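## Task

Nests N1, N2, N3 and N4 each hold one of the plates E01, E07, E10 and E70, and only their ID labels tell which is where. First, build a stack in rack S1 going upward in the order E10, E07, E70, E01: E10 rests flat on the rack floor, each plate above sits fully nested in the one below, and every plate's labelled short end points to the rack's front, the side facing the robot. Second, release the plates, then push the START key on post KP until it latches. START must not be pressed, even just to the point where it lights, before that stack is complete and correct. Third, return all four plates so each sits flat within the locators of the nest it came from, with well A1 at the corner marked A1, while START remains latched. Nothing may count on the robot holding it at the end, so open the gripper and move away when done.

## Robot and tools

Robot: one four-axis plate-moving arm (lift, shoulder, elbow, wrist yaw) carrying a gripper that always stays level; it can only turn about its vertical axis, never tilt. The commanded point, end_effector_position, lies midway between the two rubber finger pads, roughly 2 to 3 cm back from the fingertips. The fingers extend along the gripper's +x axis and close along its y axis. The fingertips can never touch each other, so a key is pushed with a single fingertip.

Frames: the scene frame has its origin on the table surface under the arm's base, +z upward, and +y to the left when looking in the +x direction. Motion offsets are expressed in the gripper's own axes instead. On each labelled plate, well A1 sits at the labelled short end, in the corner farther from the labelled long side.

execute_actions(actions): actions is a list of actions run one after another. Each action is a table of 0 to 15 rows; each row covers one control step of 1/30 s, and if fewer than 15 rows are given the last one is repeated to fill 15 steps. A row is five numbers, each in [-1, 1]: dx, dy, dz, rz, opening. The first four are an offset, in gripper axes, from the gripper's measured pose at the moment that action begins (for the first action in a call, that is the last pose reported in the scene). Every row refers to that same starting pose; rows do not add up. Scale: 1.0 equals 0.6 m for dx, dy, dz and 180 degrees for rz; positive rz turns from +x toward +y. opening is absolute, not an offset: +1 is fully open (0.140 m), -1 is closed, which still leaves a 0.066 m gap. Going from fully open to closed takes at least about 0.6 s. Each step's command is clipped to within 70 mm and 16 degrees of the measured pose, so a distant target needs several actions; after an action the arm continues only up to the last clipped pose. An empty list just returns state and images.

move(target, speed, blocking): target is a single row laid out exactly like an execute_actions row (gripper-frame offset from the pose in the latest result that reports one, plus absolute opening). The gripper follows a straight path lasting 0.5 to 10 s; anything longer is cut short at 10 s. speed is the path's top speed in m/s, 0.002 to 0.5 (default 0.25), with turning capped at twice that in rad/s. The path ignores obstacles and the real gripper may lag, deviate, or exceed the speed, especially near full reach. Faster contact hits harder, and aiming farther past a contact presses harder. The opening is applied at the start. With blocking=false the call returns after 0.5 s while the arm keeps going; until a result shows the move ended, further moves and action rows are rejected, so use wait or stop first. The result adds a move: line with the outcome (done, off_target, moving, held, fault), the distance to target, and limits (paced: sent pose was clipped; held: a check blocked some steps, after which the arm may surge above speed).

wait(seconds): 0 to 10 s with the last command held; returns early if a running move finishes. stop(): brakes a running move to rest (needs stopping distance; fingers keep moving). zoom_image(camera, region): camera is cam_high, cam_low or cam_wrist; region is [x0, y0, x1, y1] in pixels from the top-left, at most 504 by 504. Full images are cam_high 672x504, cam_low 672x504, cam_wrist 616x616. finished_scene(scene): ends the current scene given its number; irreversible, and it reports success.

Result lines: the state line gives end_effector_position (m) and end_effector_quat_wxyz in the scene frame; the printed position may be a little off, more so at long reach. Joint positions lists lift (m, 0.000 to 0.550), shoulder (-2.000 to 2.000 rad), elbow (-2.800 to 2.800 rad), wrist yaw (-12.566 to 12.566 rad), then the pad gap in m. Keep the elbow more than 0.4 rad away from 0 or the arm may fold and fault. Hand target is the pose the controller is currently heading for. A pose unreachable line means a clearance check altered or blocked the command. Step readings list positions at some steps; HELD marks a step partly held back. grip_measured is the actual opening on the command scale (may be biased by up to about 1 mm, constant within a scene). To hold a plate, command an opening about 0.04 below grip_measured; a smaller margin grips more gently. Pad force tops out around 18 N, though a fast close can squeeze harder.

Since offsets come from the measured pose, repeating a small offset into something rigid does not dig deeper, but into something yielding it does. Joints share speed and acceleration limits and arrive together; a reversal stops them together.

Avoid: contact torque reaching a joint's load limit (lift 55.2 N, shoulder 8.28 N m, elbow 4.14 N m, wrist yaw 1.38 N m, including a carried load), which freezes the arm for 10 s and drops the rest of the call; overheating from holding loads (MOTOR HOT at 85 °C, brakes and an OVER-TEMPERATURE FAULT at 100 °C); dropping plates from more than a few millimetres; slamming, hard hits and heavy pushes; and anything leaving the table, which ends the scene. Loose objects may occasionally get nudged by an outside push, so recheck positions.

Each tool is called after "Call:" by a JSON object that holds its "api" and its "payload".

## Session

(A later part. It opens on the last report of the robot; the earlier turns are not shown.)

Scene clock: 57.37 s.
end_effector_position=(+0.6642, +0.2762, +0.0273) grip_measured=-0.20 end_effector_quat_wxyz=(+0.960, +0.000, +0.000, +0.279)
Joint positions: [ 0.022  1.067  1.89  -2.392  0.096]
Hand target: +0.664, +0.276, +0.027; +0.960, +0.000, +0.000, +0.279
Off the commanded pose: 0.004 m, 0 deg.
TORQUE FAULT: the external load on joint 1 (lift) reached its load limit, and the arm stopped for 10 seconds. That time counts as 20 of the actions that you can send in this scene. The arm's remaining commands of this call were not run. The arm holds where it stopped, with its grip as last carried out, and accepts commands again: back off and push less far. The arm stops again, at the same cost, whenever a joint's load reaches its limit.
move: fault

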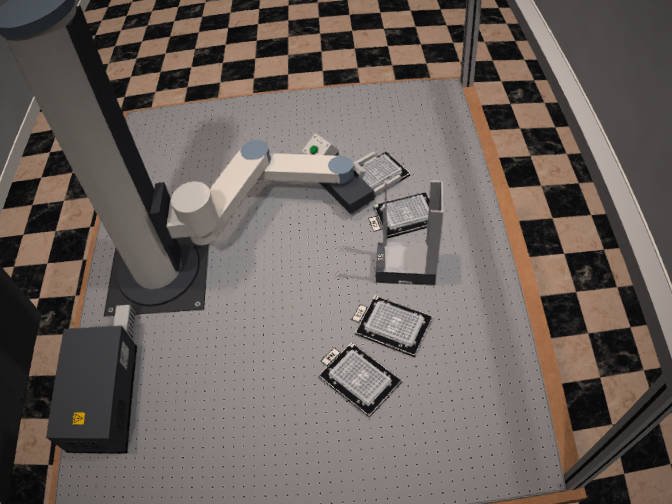

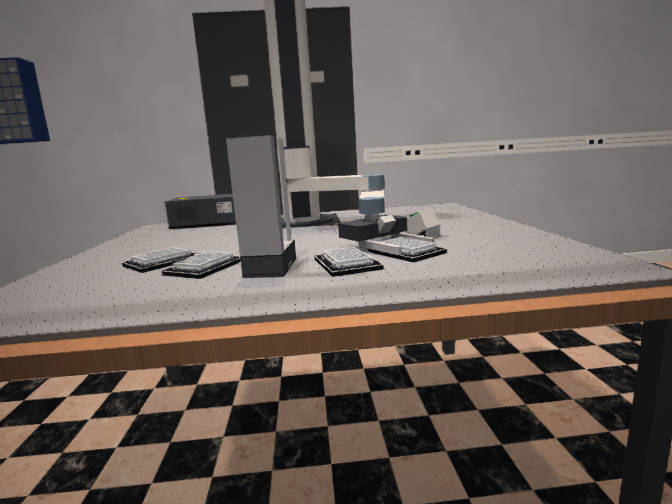

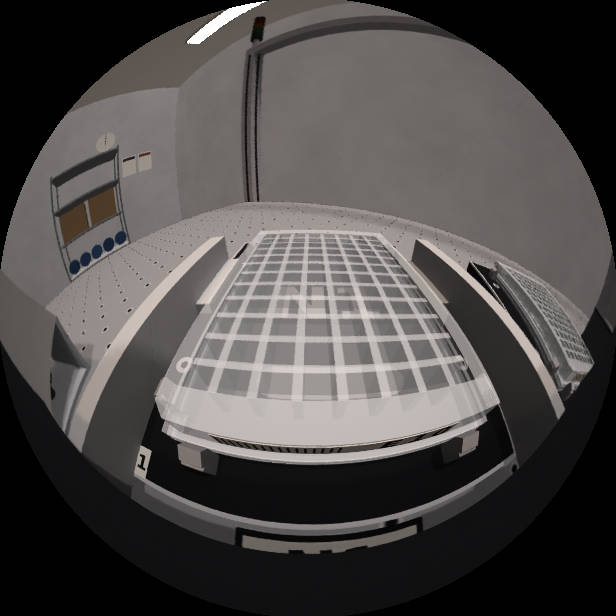

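Call:
{"api": "move", "payload": {"target": [-0.0042,0,-0.001,-0.003,-0.38], "speed": 0.02}}

Call:
{"api": "move", "payload": {"target": [0,0,0,0,-0.53]}}

Call:
{"api": "move", "payload": {"target": [0,0,0.5,0,-0.53], "speed": 0.35}}

Call:
{"api": "zoom_image", "payload": {"camera": "cam_wrist", "region": [160, 210, 500, 460]}}

Scene clock: 185.63 s.
end_effector_position=(+0.5482, -0.3839, +0.0300) grip_measured=-0.38 end_effector_quat_wxyz=(+0.927, +0.000, +0.000, -0.376)
Joint positions: [ 0.025 -0.166  1.723 -2.328  0.089]
Hand target: +0.548, -0.384, +0.030; +0.927, +0.000, +0.000, -0.376
Off the commanded pose: 0.000 m, 0 deg.
move: done

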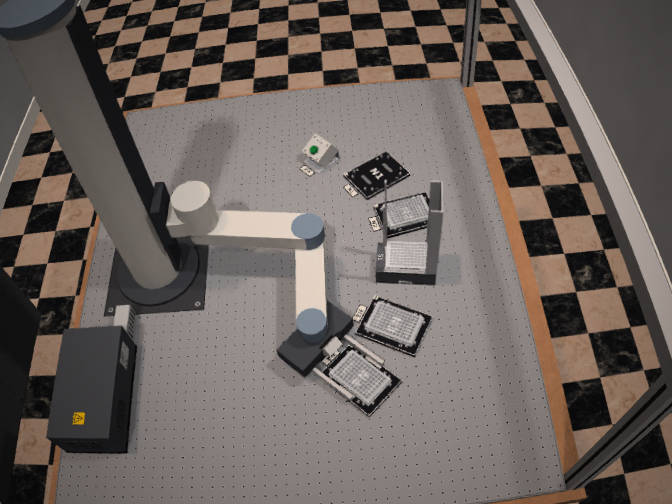

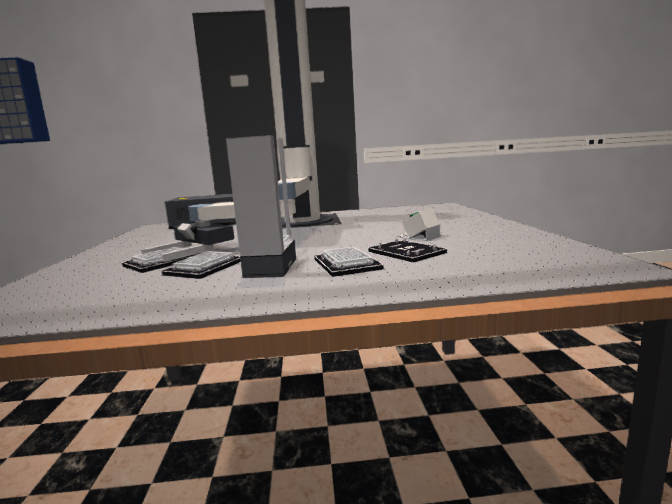

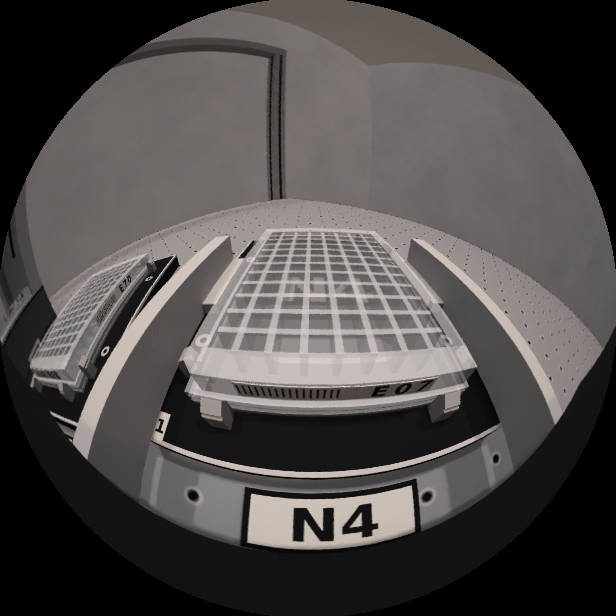

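Scene clock: 186.13 s.
end_effector_position=(+0.5482, -0.3839, +0.0300) grip_measured=-0.47 end_effector_quat_wxyz=(+0.927, +0.000, +0.000, -0.376)
Joint positions: [ 0.025 -0.166  1.723 -2.328  0.086]
Hand target: +0.548, -0.384, +0.030; +0.927, +0.000, +0.000, -0.376
Off the commanded pose: 0.000 m, 0 deg.
move: done

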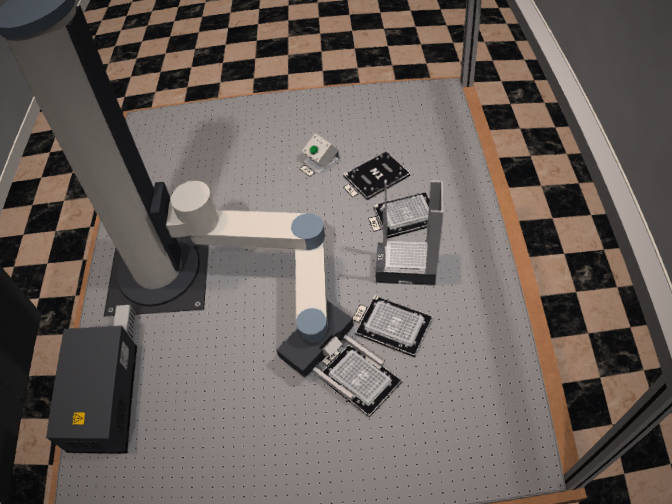

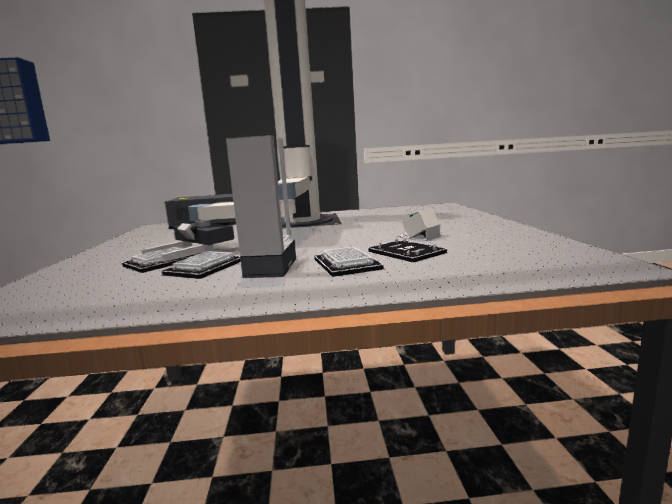

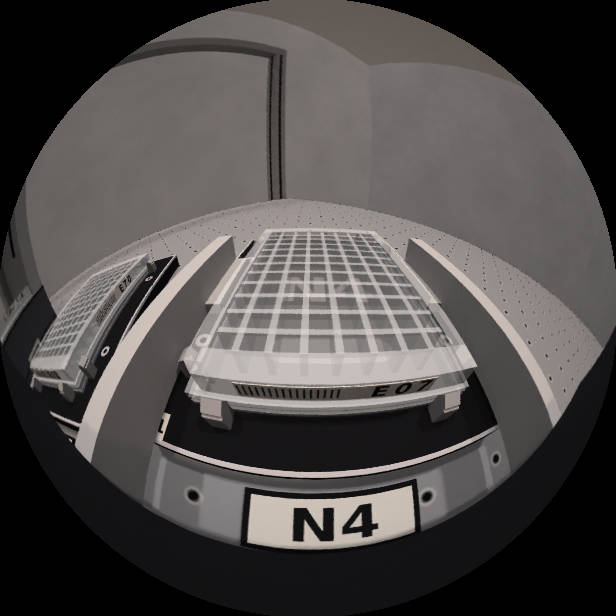

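Scene clock: 187.50 s.
end_effector_position=(+0.5482, -0.3839, +0.3300) grip_measured=-0.47 end_effector_quat_wxyz=(+0.927, +0.000, +0.000, -0.376)
Joint positions: [ 0.325 -0.166  1.723 -2.328  0.086]
Hand target: +0.548, -0.384, +0.330; +0.927, +0.000, +0.000, -0.376
Off the commanded pose: 0.000 m, 0 deg.
move: done

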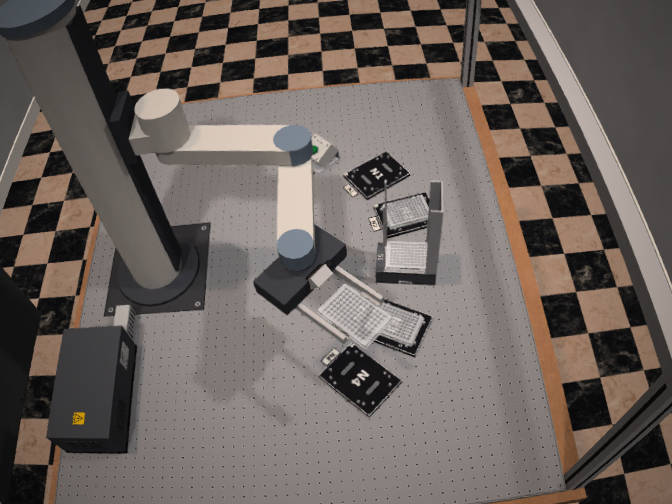

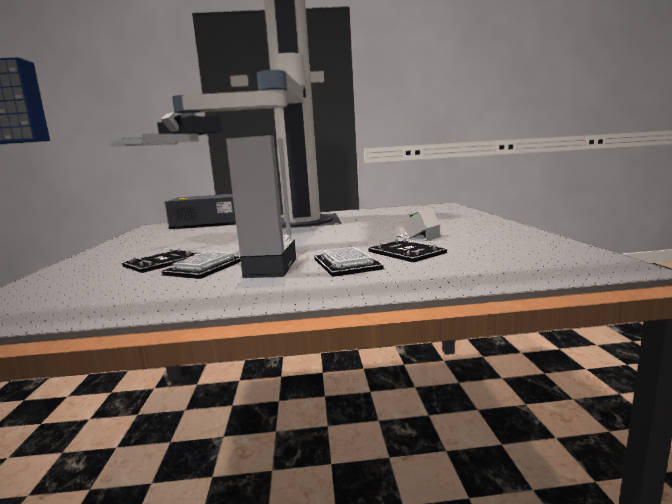

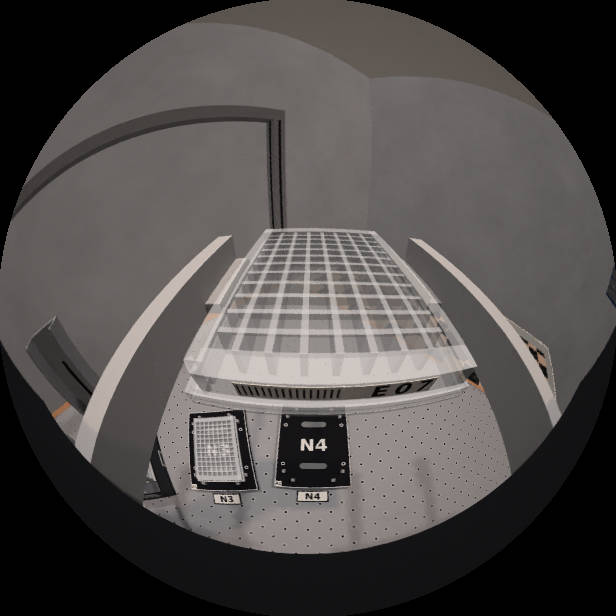

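Region (160, 210, 500, 460) of cam_wrist's 616x616 image, scaled by 1.482, with more detail than that image has; it fills the top 371 rows of this view, and the rest is white.

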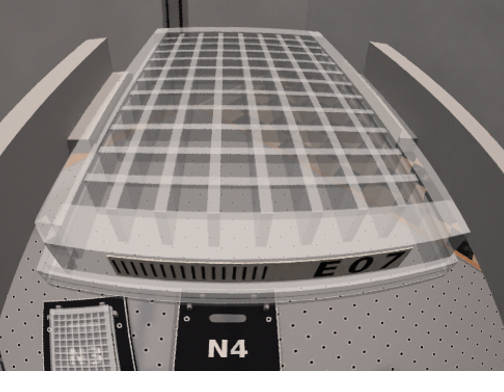

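Call:
{"api": "move", "payload": {"target": [-0.1702,0.5497,-0.006,0.1977,-0.53], "speed": 0.3}}

Call:
{"api": "move", "payload": {"target": [0,0,-0.012,0,-0.53], "speed": 0.015}}

Scene clock: 193.37 s.
end_effector_position=(+0.7050, -0.0760, +0.3264) grip_measured=-0.47 end_effector_quat_wxyz=(+0.997, +0.000, +0.000, -0.075)
Joint positions: [ 0.321  0.503  1.723 -2.376  0.086]
Hand target: +0.705, -0.076, +0.326; +0.997, +0.000, +0.000, -0.075
Off the commanded pose: 0.000 m, 0 deg.
move: done

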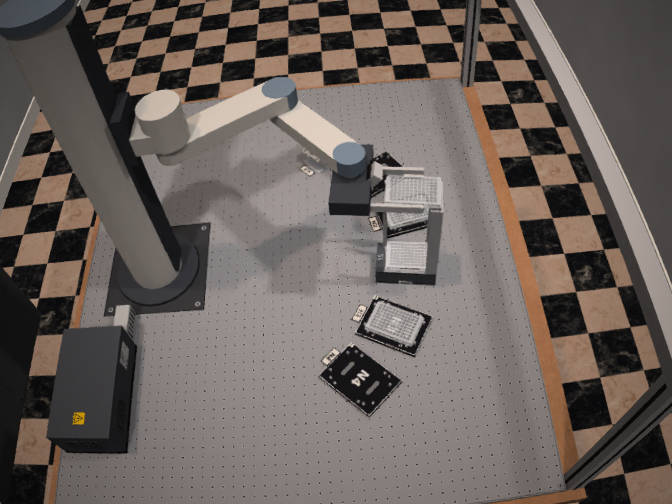

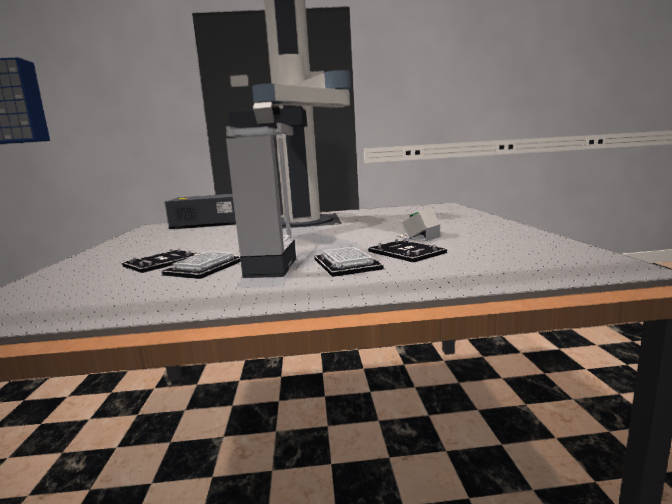

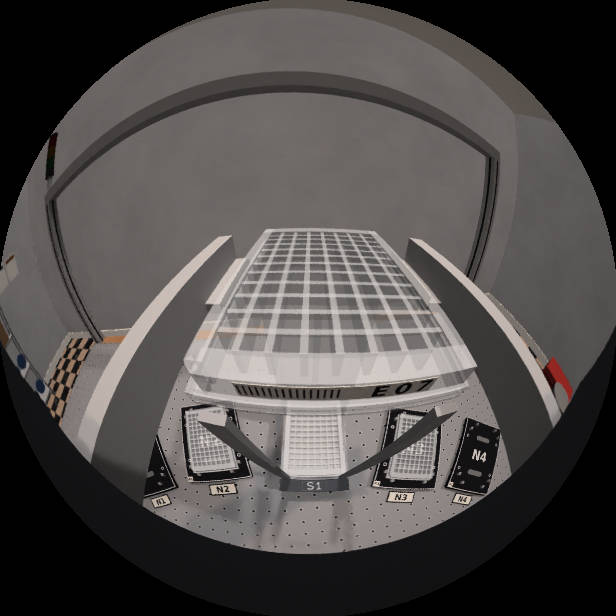

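Scene clock: 194.07 s.
end_effector_position=(+0.7050, -0.0760, +0.3192) grip_measured=-0.47 end_effector_quat_wxyz=(+0.997, +0.000, +0.000, -0.075)
Joint positions: [ 0.314  0.503  1.723 -2.376  0.086]
Hand target: +0.705, -0.076, +0.319; +0.997, +0.000, +0.000, -0.075
Off the commanded pose: 0.000 m, 0 deg.
move: done

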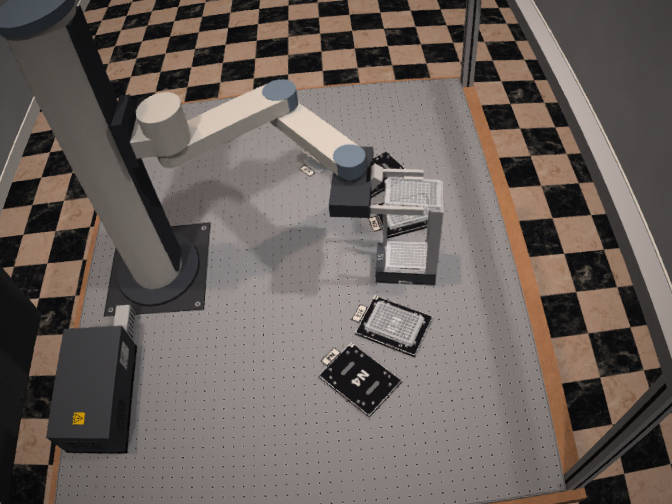

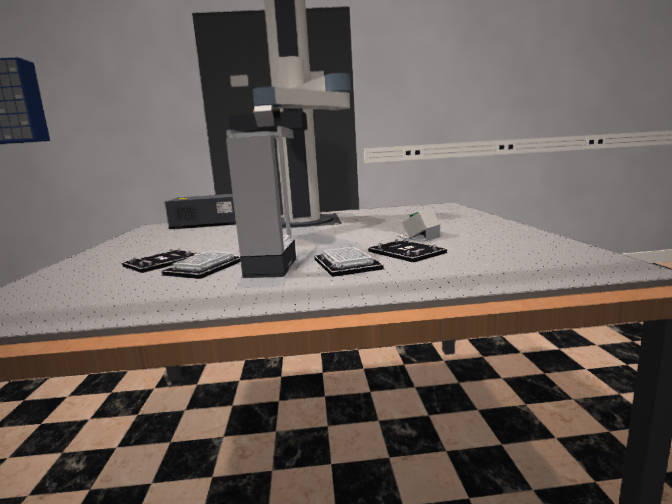

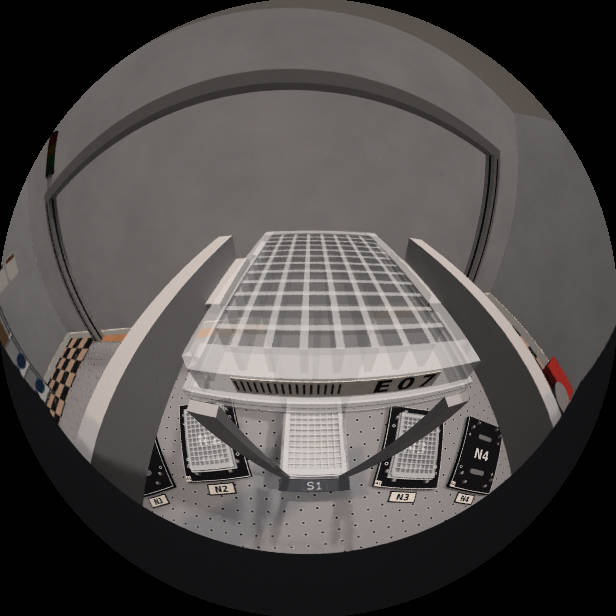

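Front caught; move forward.

Call:
{"api": "move", "payload": {"target": [0.0013,0,0.0005,0,-0.53], "speed": 0.01}}

Call:
{"api": "move", "payload": {"target": [0,0,-0.005,0,-0.53], "speed": 0.015}}

Scene clock: 198.17 s.
end_effector_position=(+0.7058, -0.0760, +0.3195) grip_measured=-0.47 end_effector_quat_wxyz=(+0.997, +0.000, +0.000, -0.074)
Joint positions: [ 0.314  0.502  1.727 -2.378  0.086]
Hand target: +0.706, -0.076, +0.320; +0.997, +0.000, +0.000, -0.075
Off the commanded pose: 0.000 m, 0 deg.
move: done

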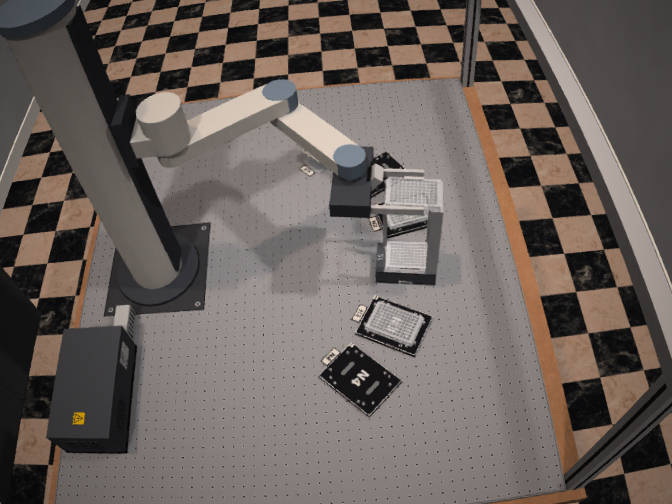

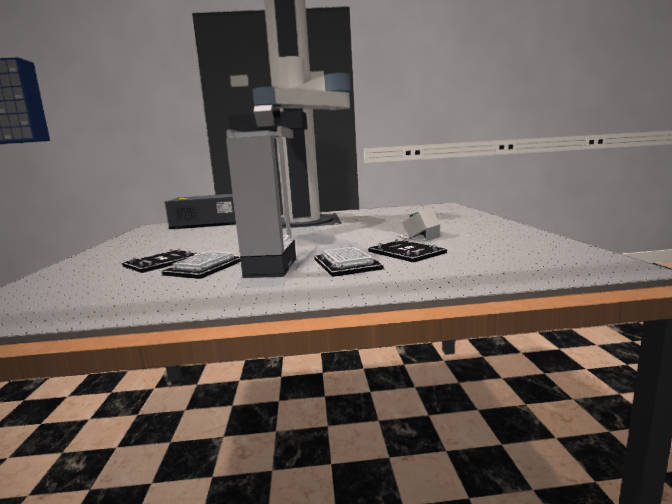

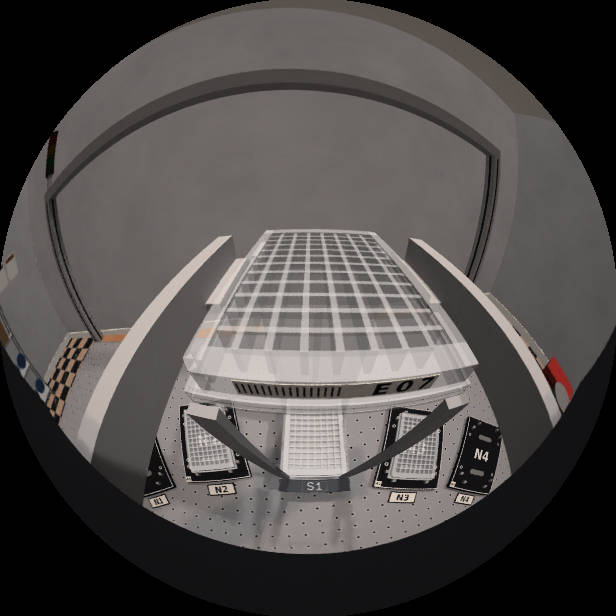

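Scene clock: 198.87 s.
end_effector_position=(+0.7058, -0.0760, +0.3165) grip_measured=-0.47 end_effector_quat_wxyz=(+0.997, +0.000, +0.000, -0.074)
Joint positions: [ 0.311  0.502  1.727 -2.378  0.086]
Hand target: +0.706, -0.076, +0.316; +0.997, +0.000, +0.000, -0.074
Off the commanded pose: 0.000 m, 0 deg.
move: done

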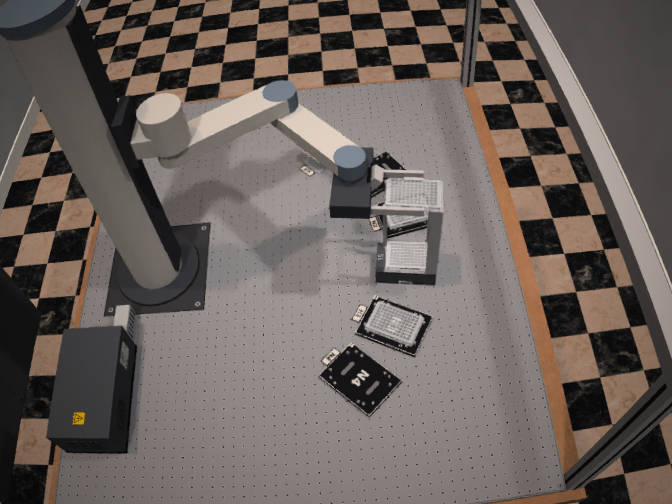

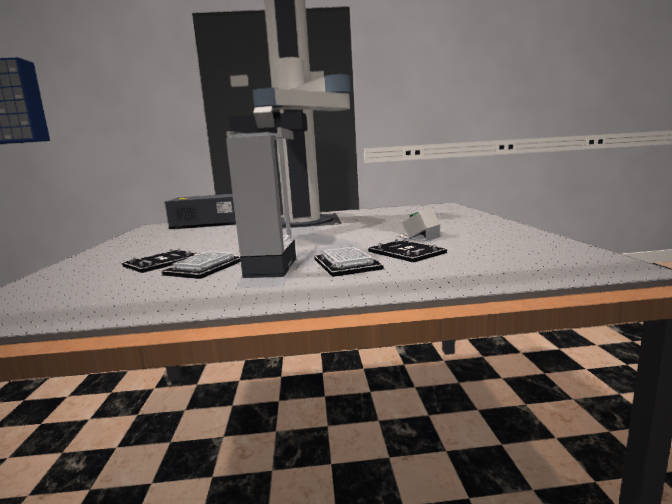

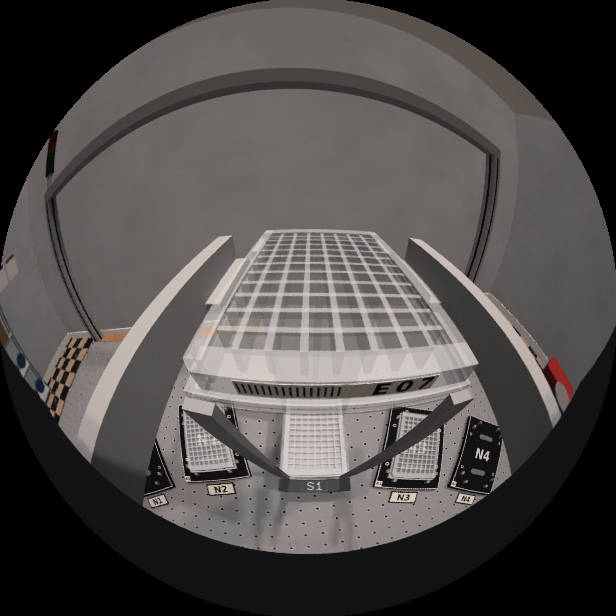

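Call:
{"api": "move", "payload": {"target": [0,0,-0.37,0,-0.53], "speed": 0.2}}

Call:
{"api": "move", "payload": {"target": [0,0,-0.0165,0,-0.53], "speed": 0.015}}

Call:
{"api": "move", "payload": {"target": [0,0,0,0,0.1]}}

Call:
{"api": "move", "payload": {"target": [-0.267,0,0.0,0,0.1]}}

Call:
{"api": "zoom_image", "payload": {"camera": "cam_wrist", "region": [250, 180, 390, 280]}}

Call:
{"api": "move", "payload": {"target": [0,-0.228,-0.03,-0.096,0.1]}}

Call:
{"api": "move", "payload": {"target": [0.217,0,-0.03,0,0.1]}}

Scene clock: 212.50 s.
end_effector_position=(+0.7058, -0.0760, +0.0944) grip_measured=-0.47 end_effector_quat_wxyz=(+0.997, +0.000, +0.000, -0.074)
Joint positions: [ 0.089  0.502  1.727 -2.378  0.086]
Hand target: +0.706, -0.076, +0.094; +0.997, +0.000, +0.000, -0.074
Off the commanded pose: 0.000 m, 0 deg.
move: done

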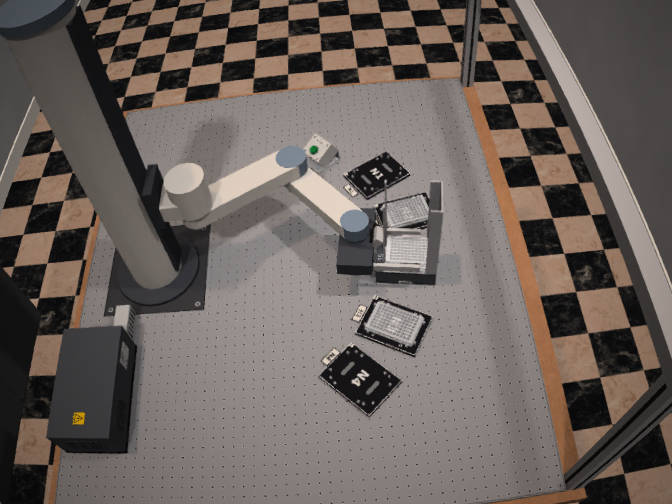

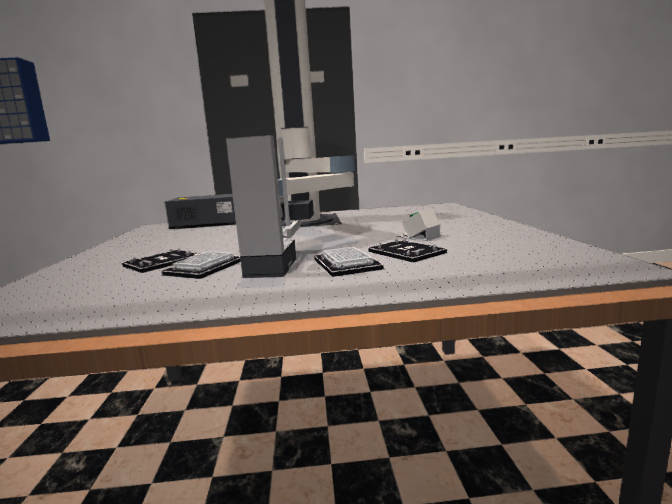

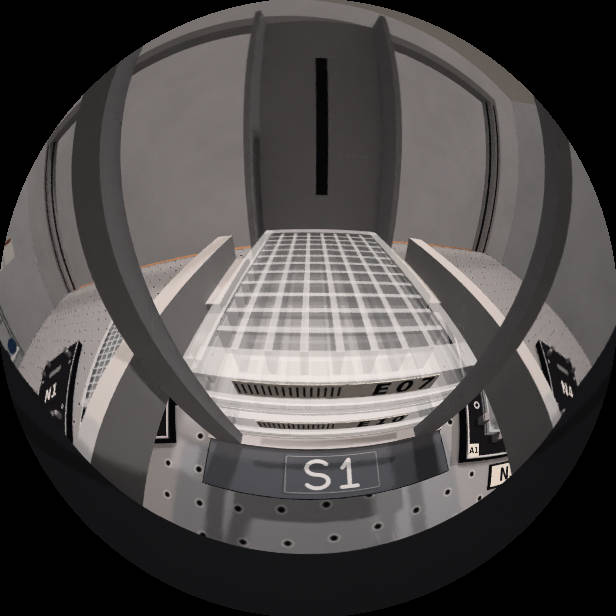

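Scene clock: 213.37 s.
end_effector_position=(+0.7058, -0.0760, +0.0846) grip_measured=-0.47 end_effector_quat_wxyz=(+0.997, +0.000, +0.000, -0.074)
Joint positions: [ 0.08   0.502  1.727 -2.378  0.086]
Hand target: +0.706, -0.076, +0.085; +0.997, +0.000, +0.000, -0.074
Off the commanded pose: 0.000 m, 0 deg.
move: done

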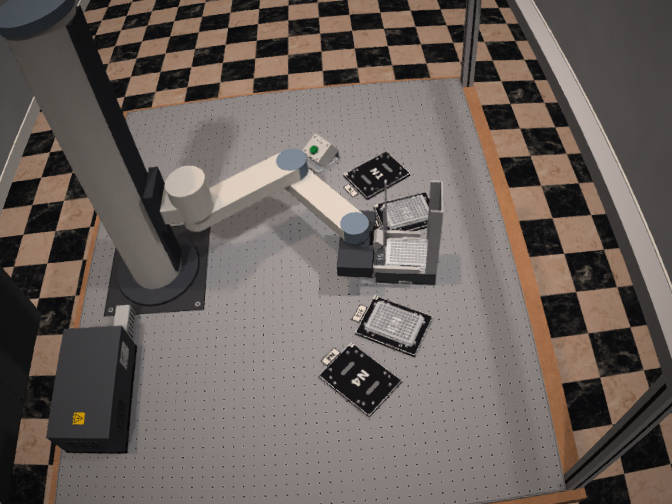

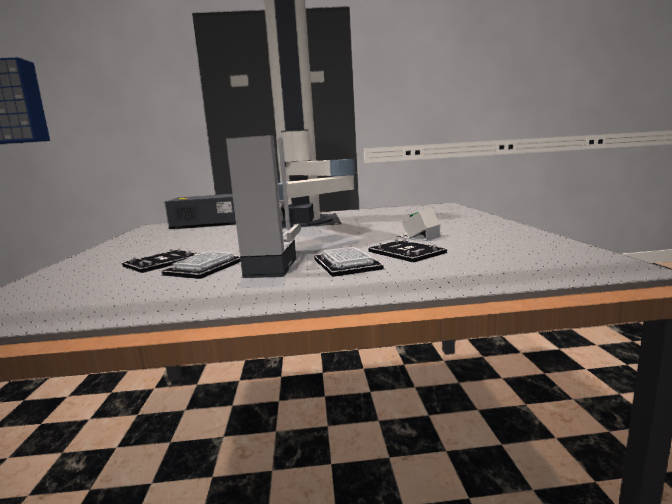

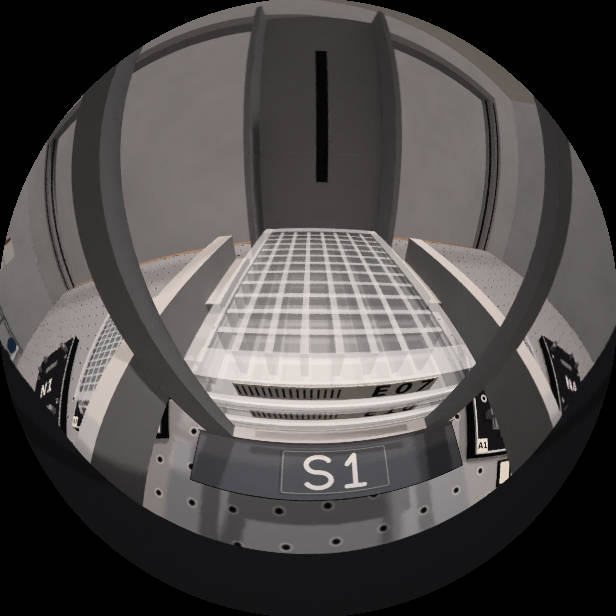

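Scene clock: 213.87 s.
end_effector_position=(+0.7058, -0.0760, +0.0846) grip_measured=+0.10 end_effector_quat_wxyz=(+0.997, +0.000, +0.000, -0.074)
Joint positions: [ 0.08   0.502  1.727 -2.378  0.107]
Hand target: +0.706, -0.076, +0.085; +0.997, +0.000, +0.000, -0.074
Off the commanded pose: 0.000 m, 0 deg.
move: done

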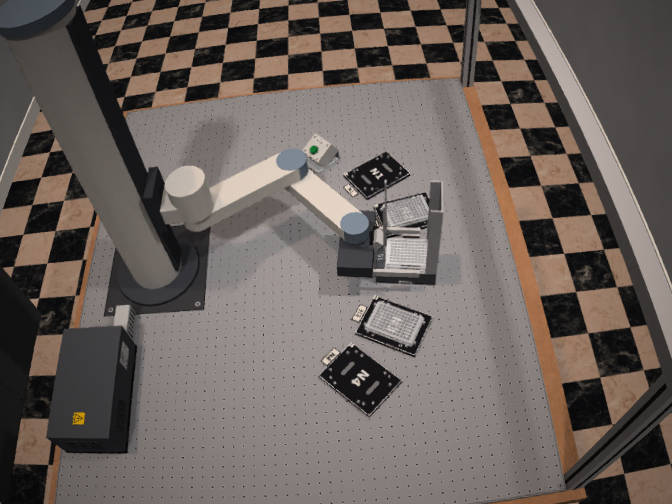

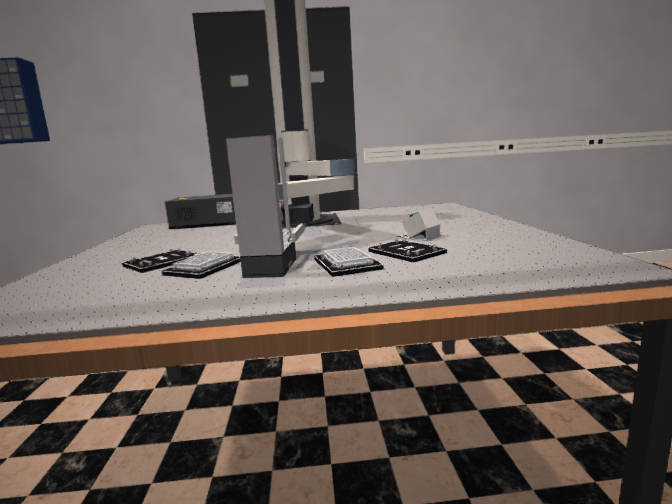

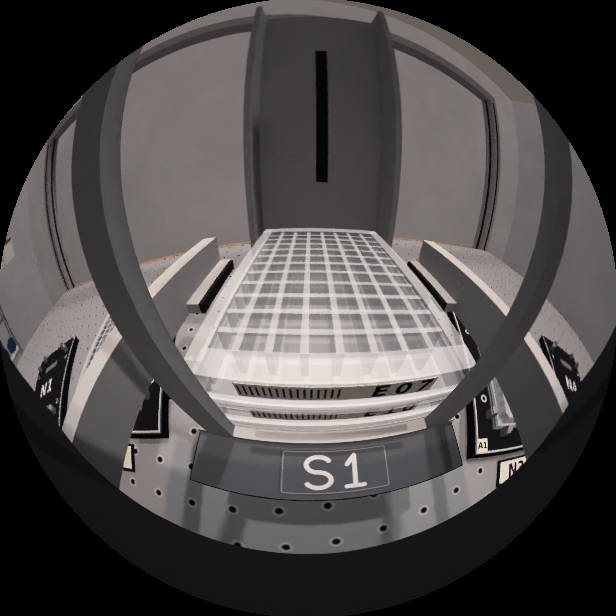

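Scene clock: 214.93 s.
end_effector_position=(+0.5473, -0.0522, +0.0846) grip_measured=+0.10 end_effector_quat_wxyz=(+0.997, +0.000, +0.000, -0.075)
Joint positions: [ 0.08   0.82   0.93  -1.9    0.107]
Hand target: +0.547, -0.052, +0.085; +0.997, +0.000, +0.000, -0.074
Off the commanded pose: 0.000 m, 0 deg.
move: done

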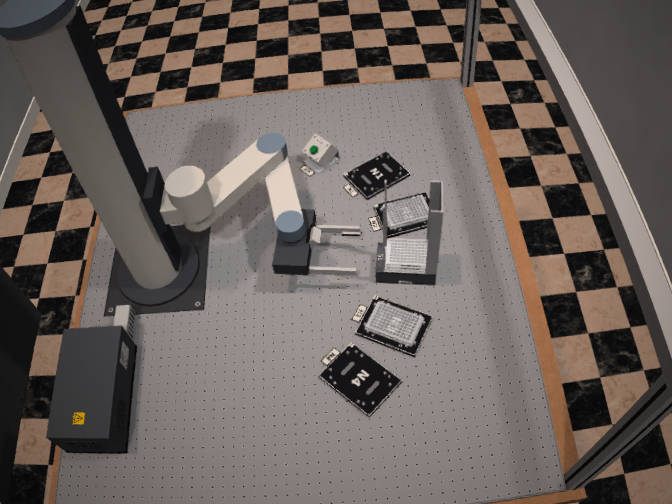

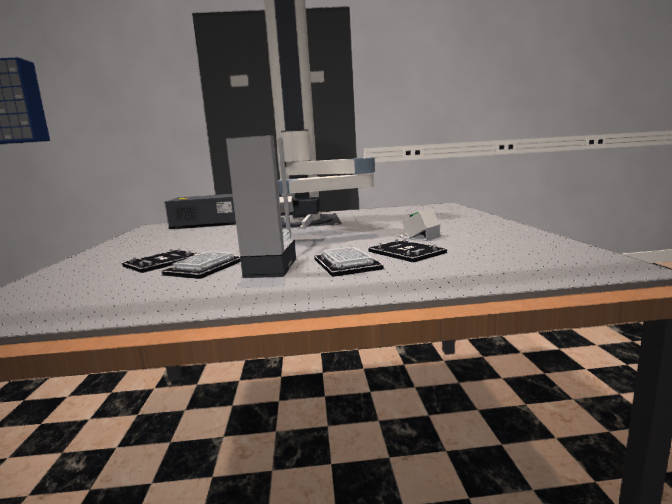

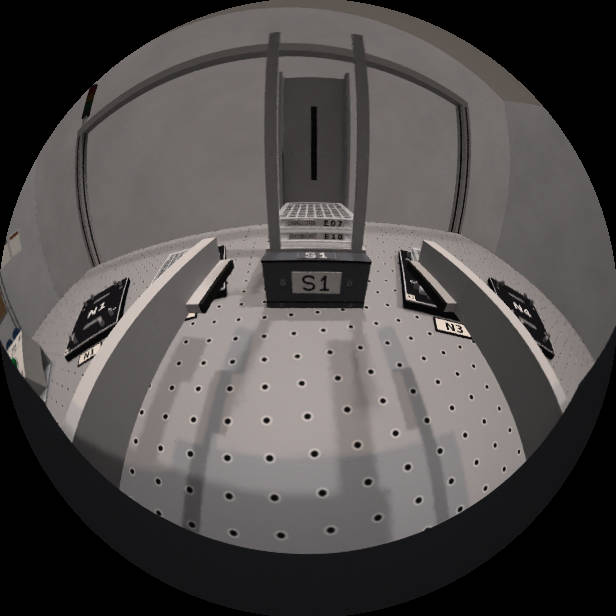

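Region (250, 180, 390, 280) of cam_wrist's 616x616 image, scaled by 3.600, with more detail than that image has; it fills the top 360 rows of this view, and the rest is white.

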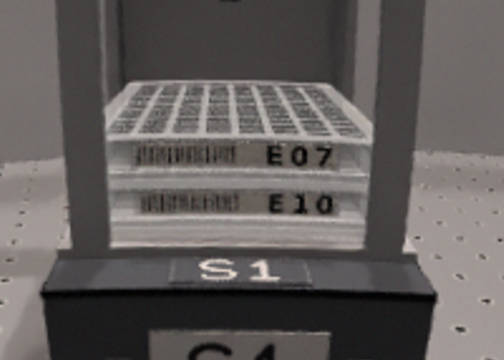

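Scene clock: 215.97 s.
end_effector_position=(+0.5269, -0.1876, +0.0666) grip_measured=+0.10 end_effector_quat_wxyz=(+0.975, +0.000, +0.000, -0.224)
Joint positions: [ 0.062  0.409  1.032 -1.892  0.107]
Hand target: +0.527, -0.187, +0.067; +0.975, +0.000, +0.000, -0.224
Off the commanded pose: 0.000 m, 0 deg.
move: done

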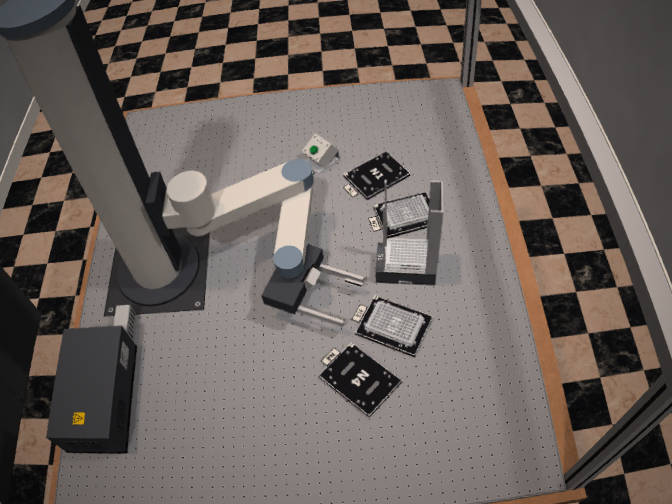

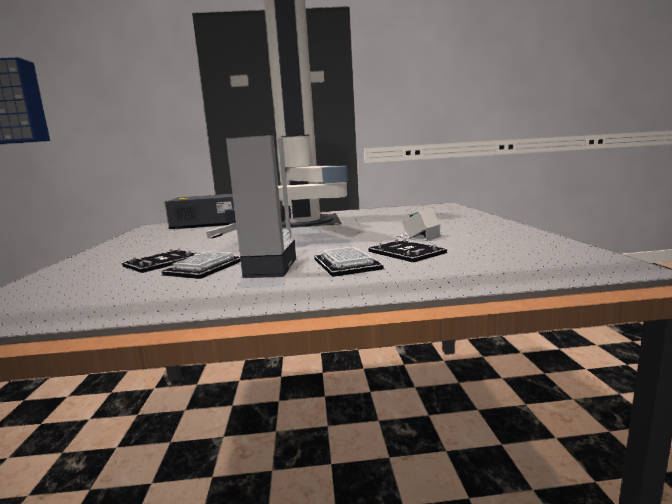

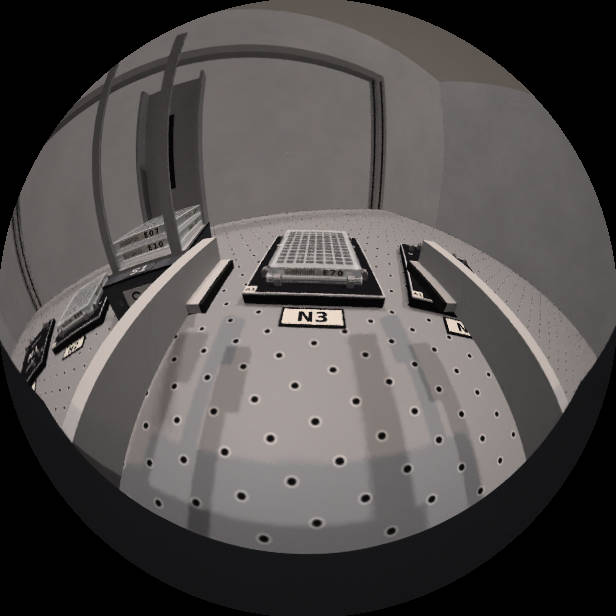

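Scene clock: 216.93 s.
end_effector_position=(+0.6441, -0.2443, +0.0486) grip_measured=+0.10 end_effector_quat_wxyz=(+0.975, +0.000, +0.000, -0.223)
Joint positions: [ 0.044  0.169  1.685 -2.304  0.107]
Hand target: +0.644, -0.244, +0.049; +0.975, +0.000, +0.000, -0.224
Off the commanded pose: 0.000 m, 0 deg.
move: done

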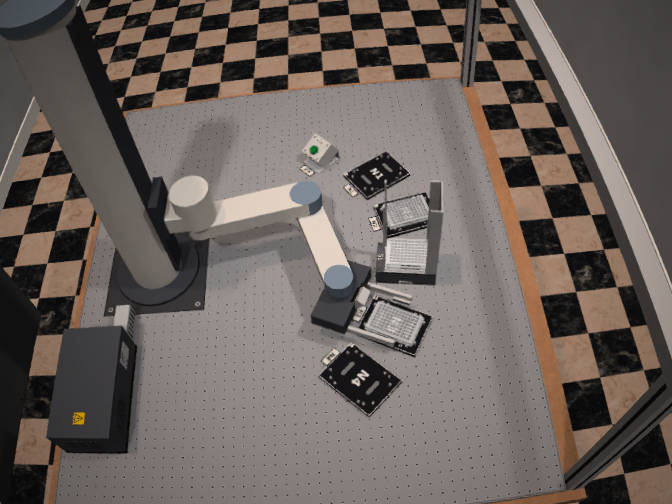

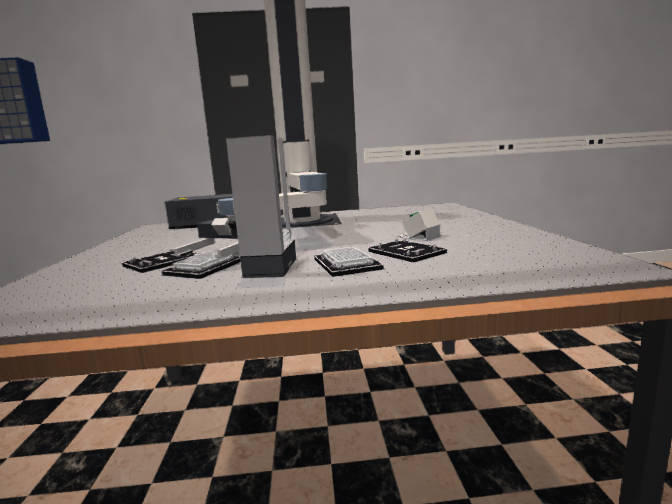

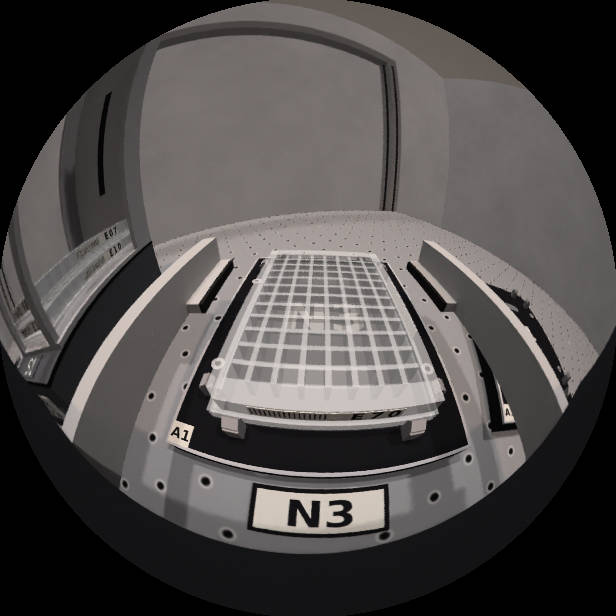

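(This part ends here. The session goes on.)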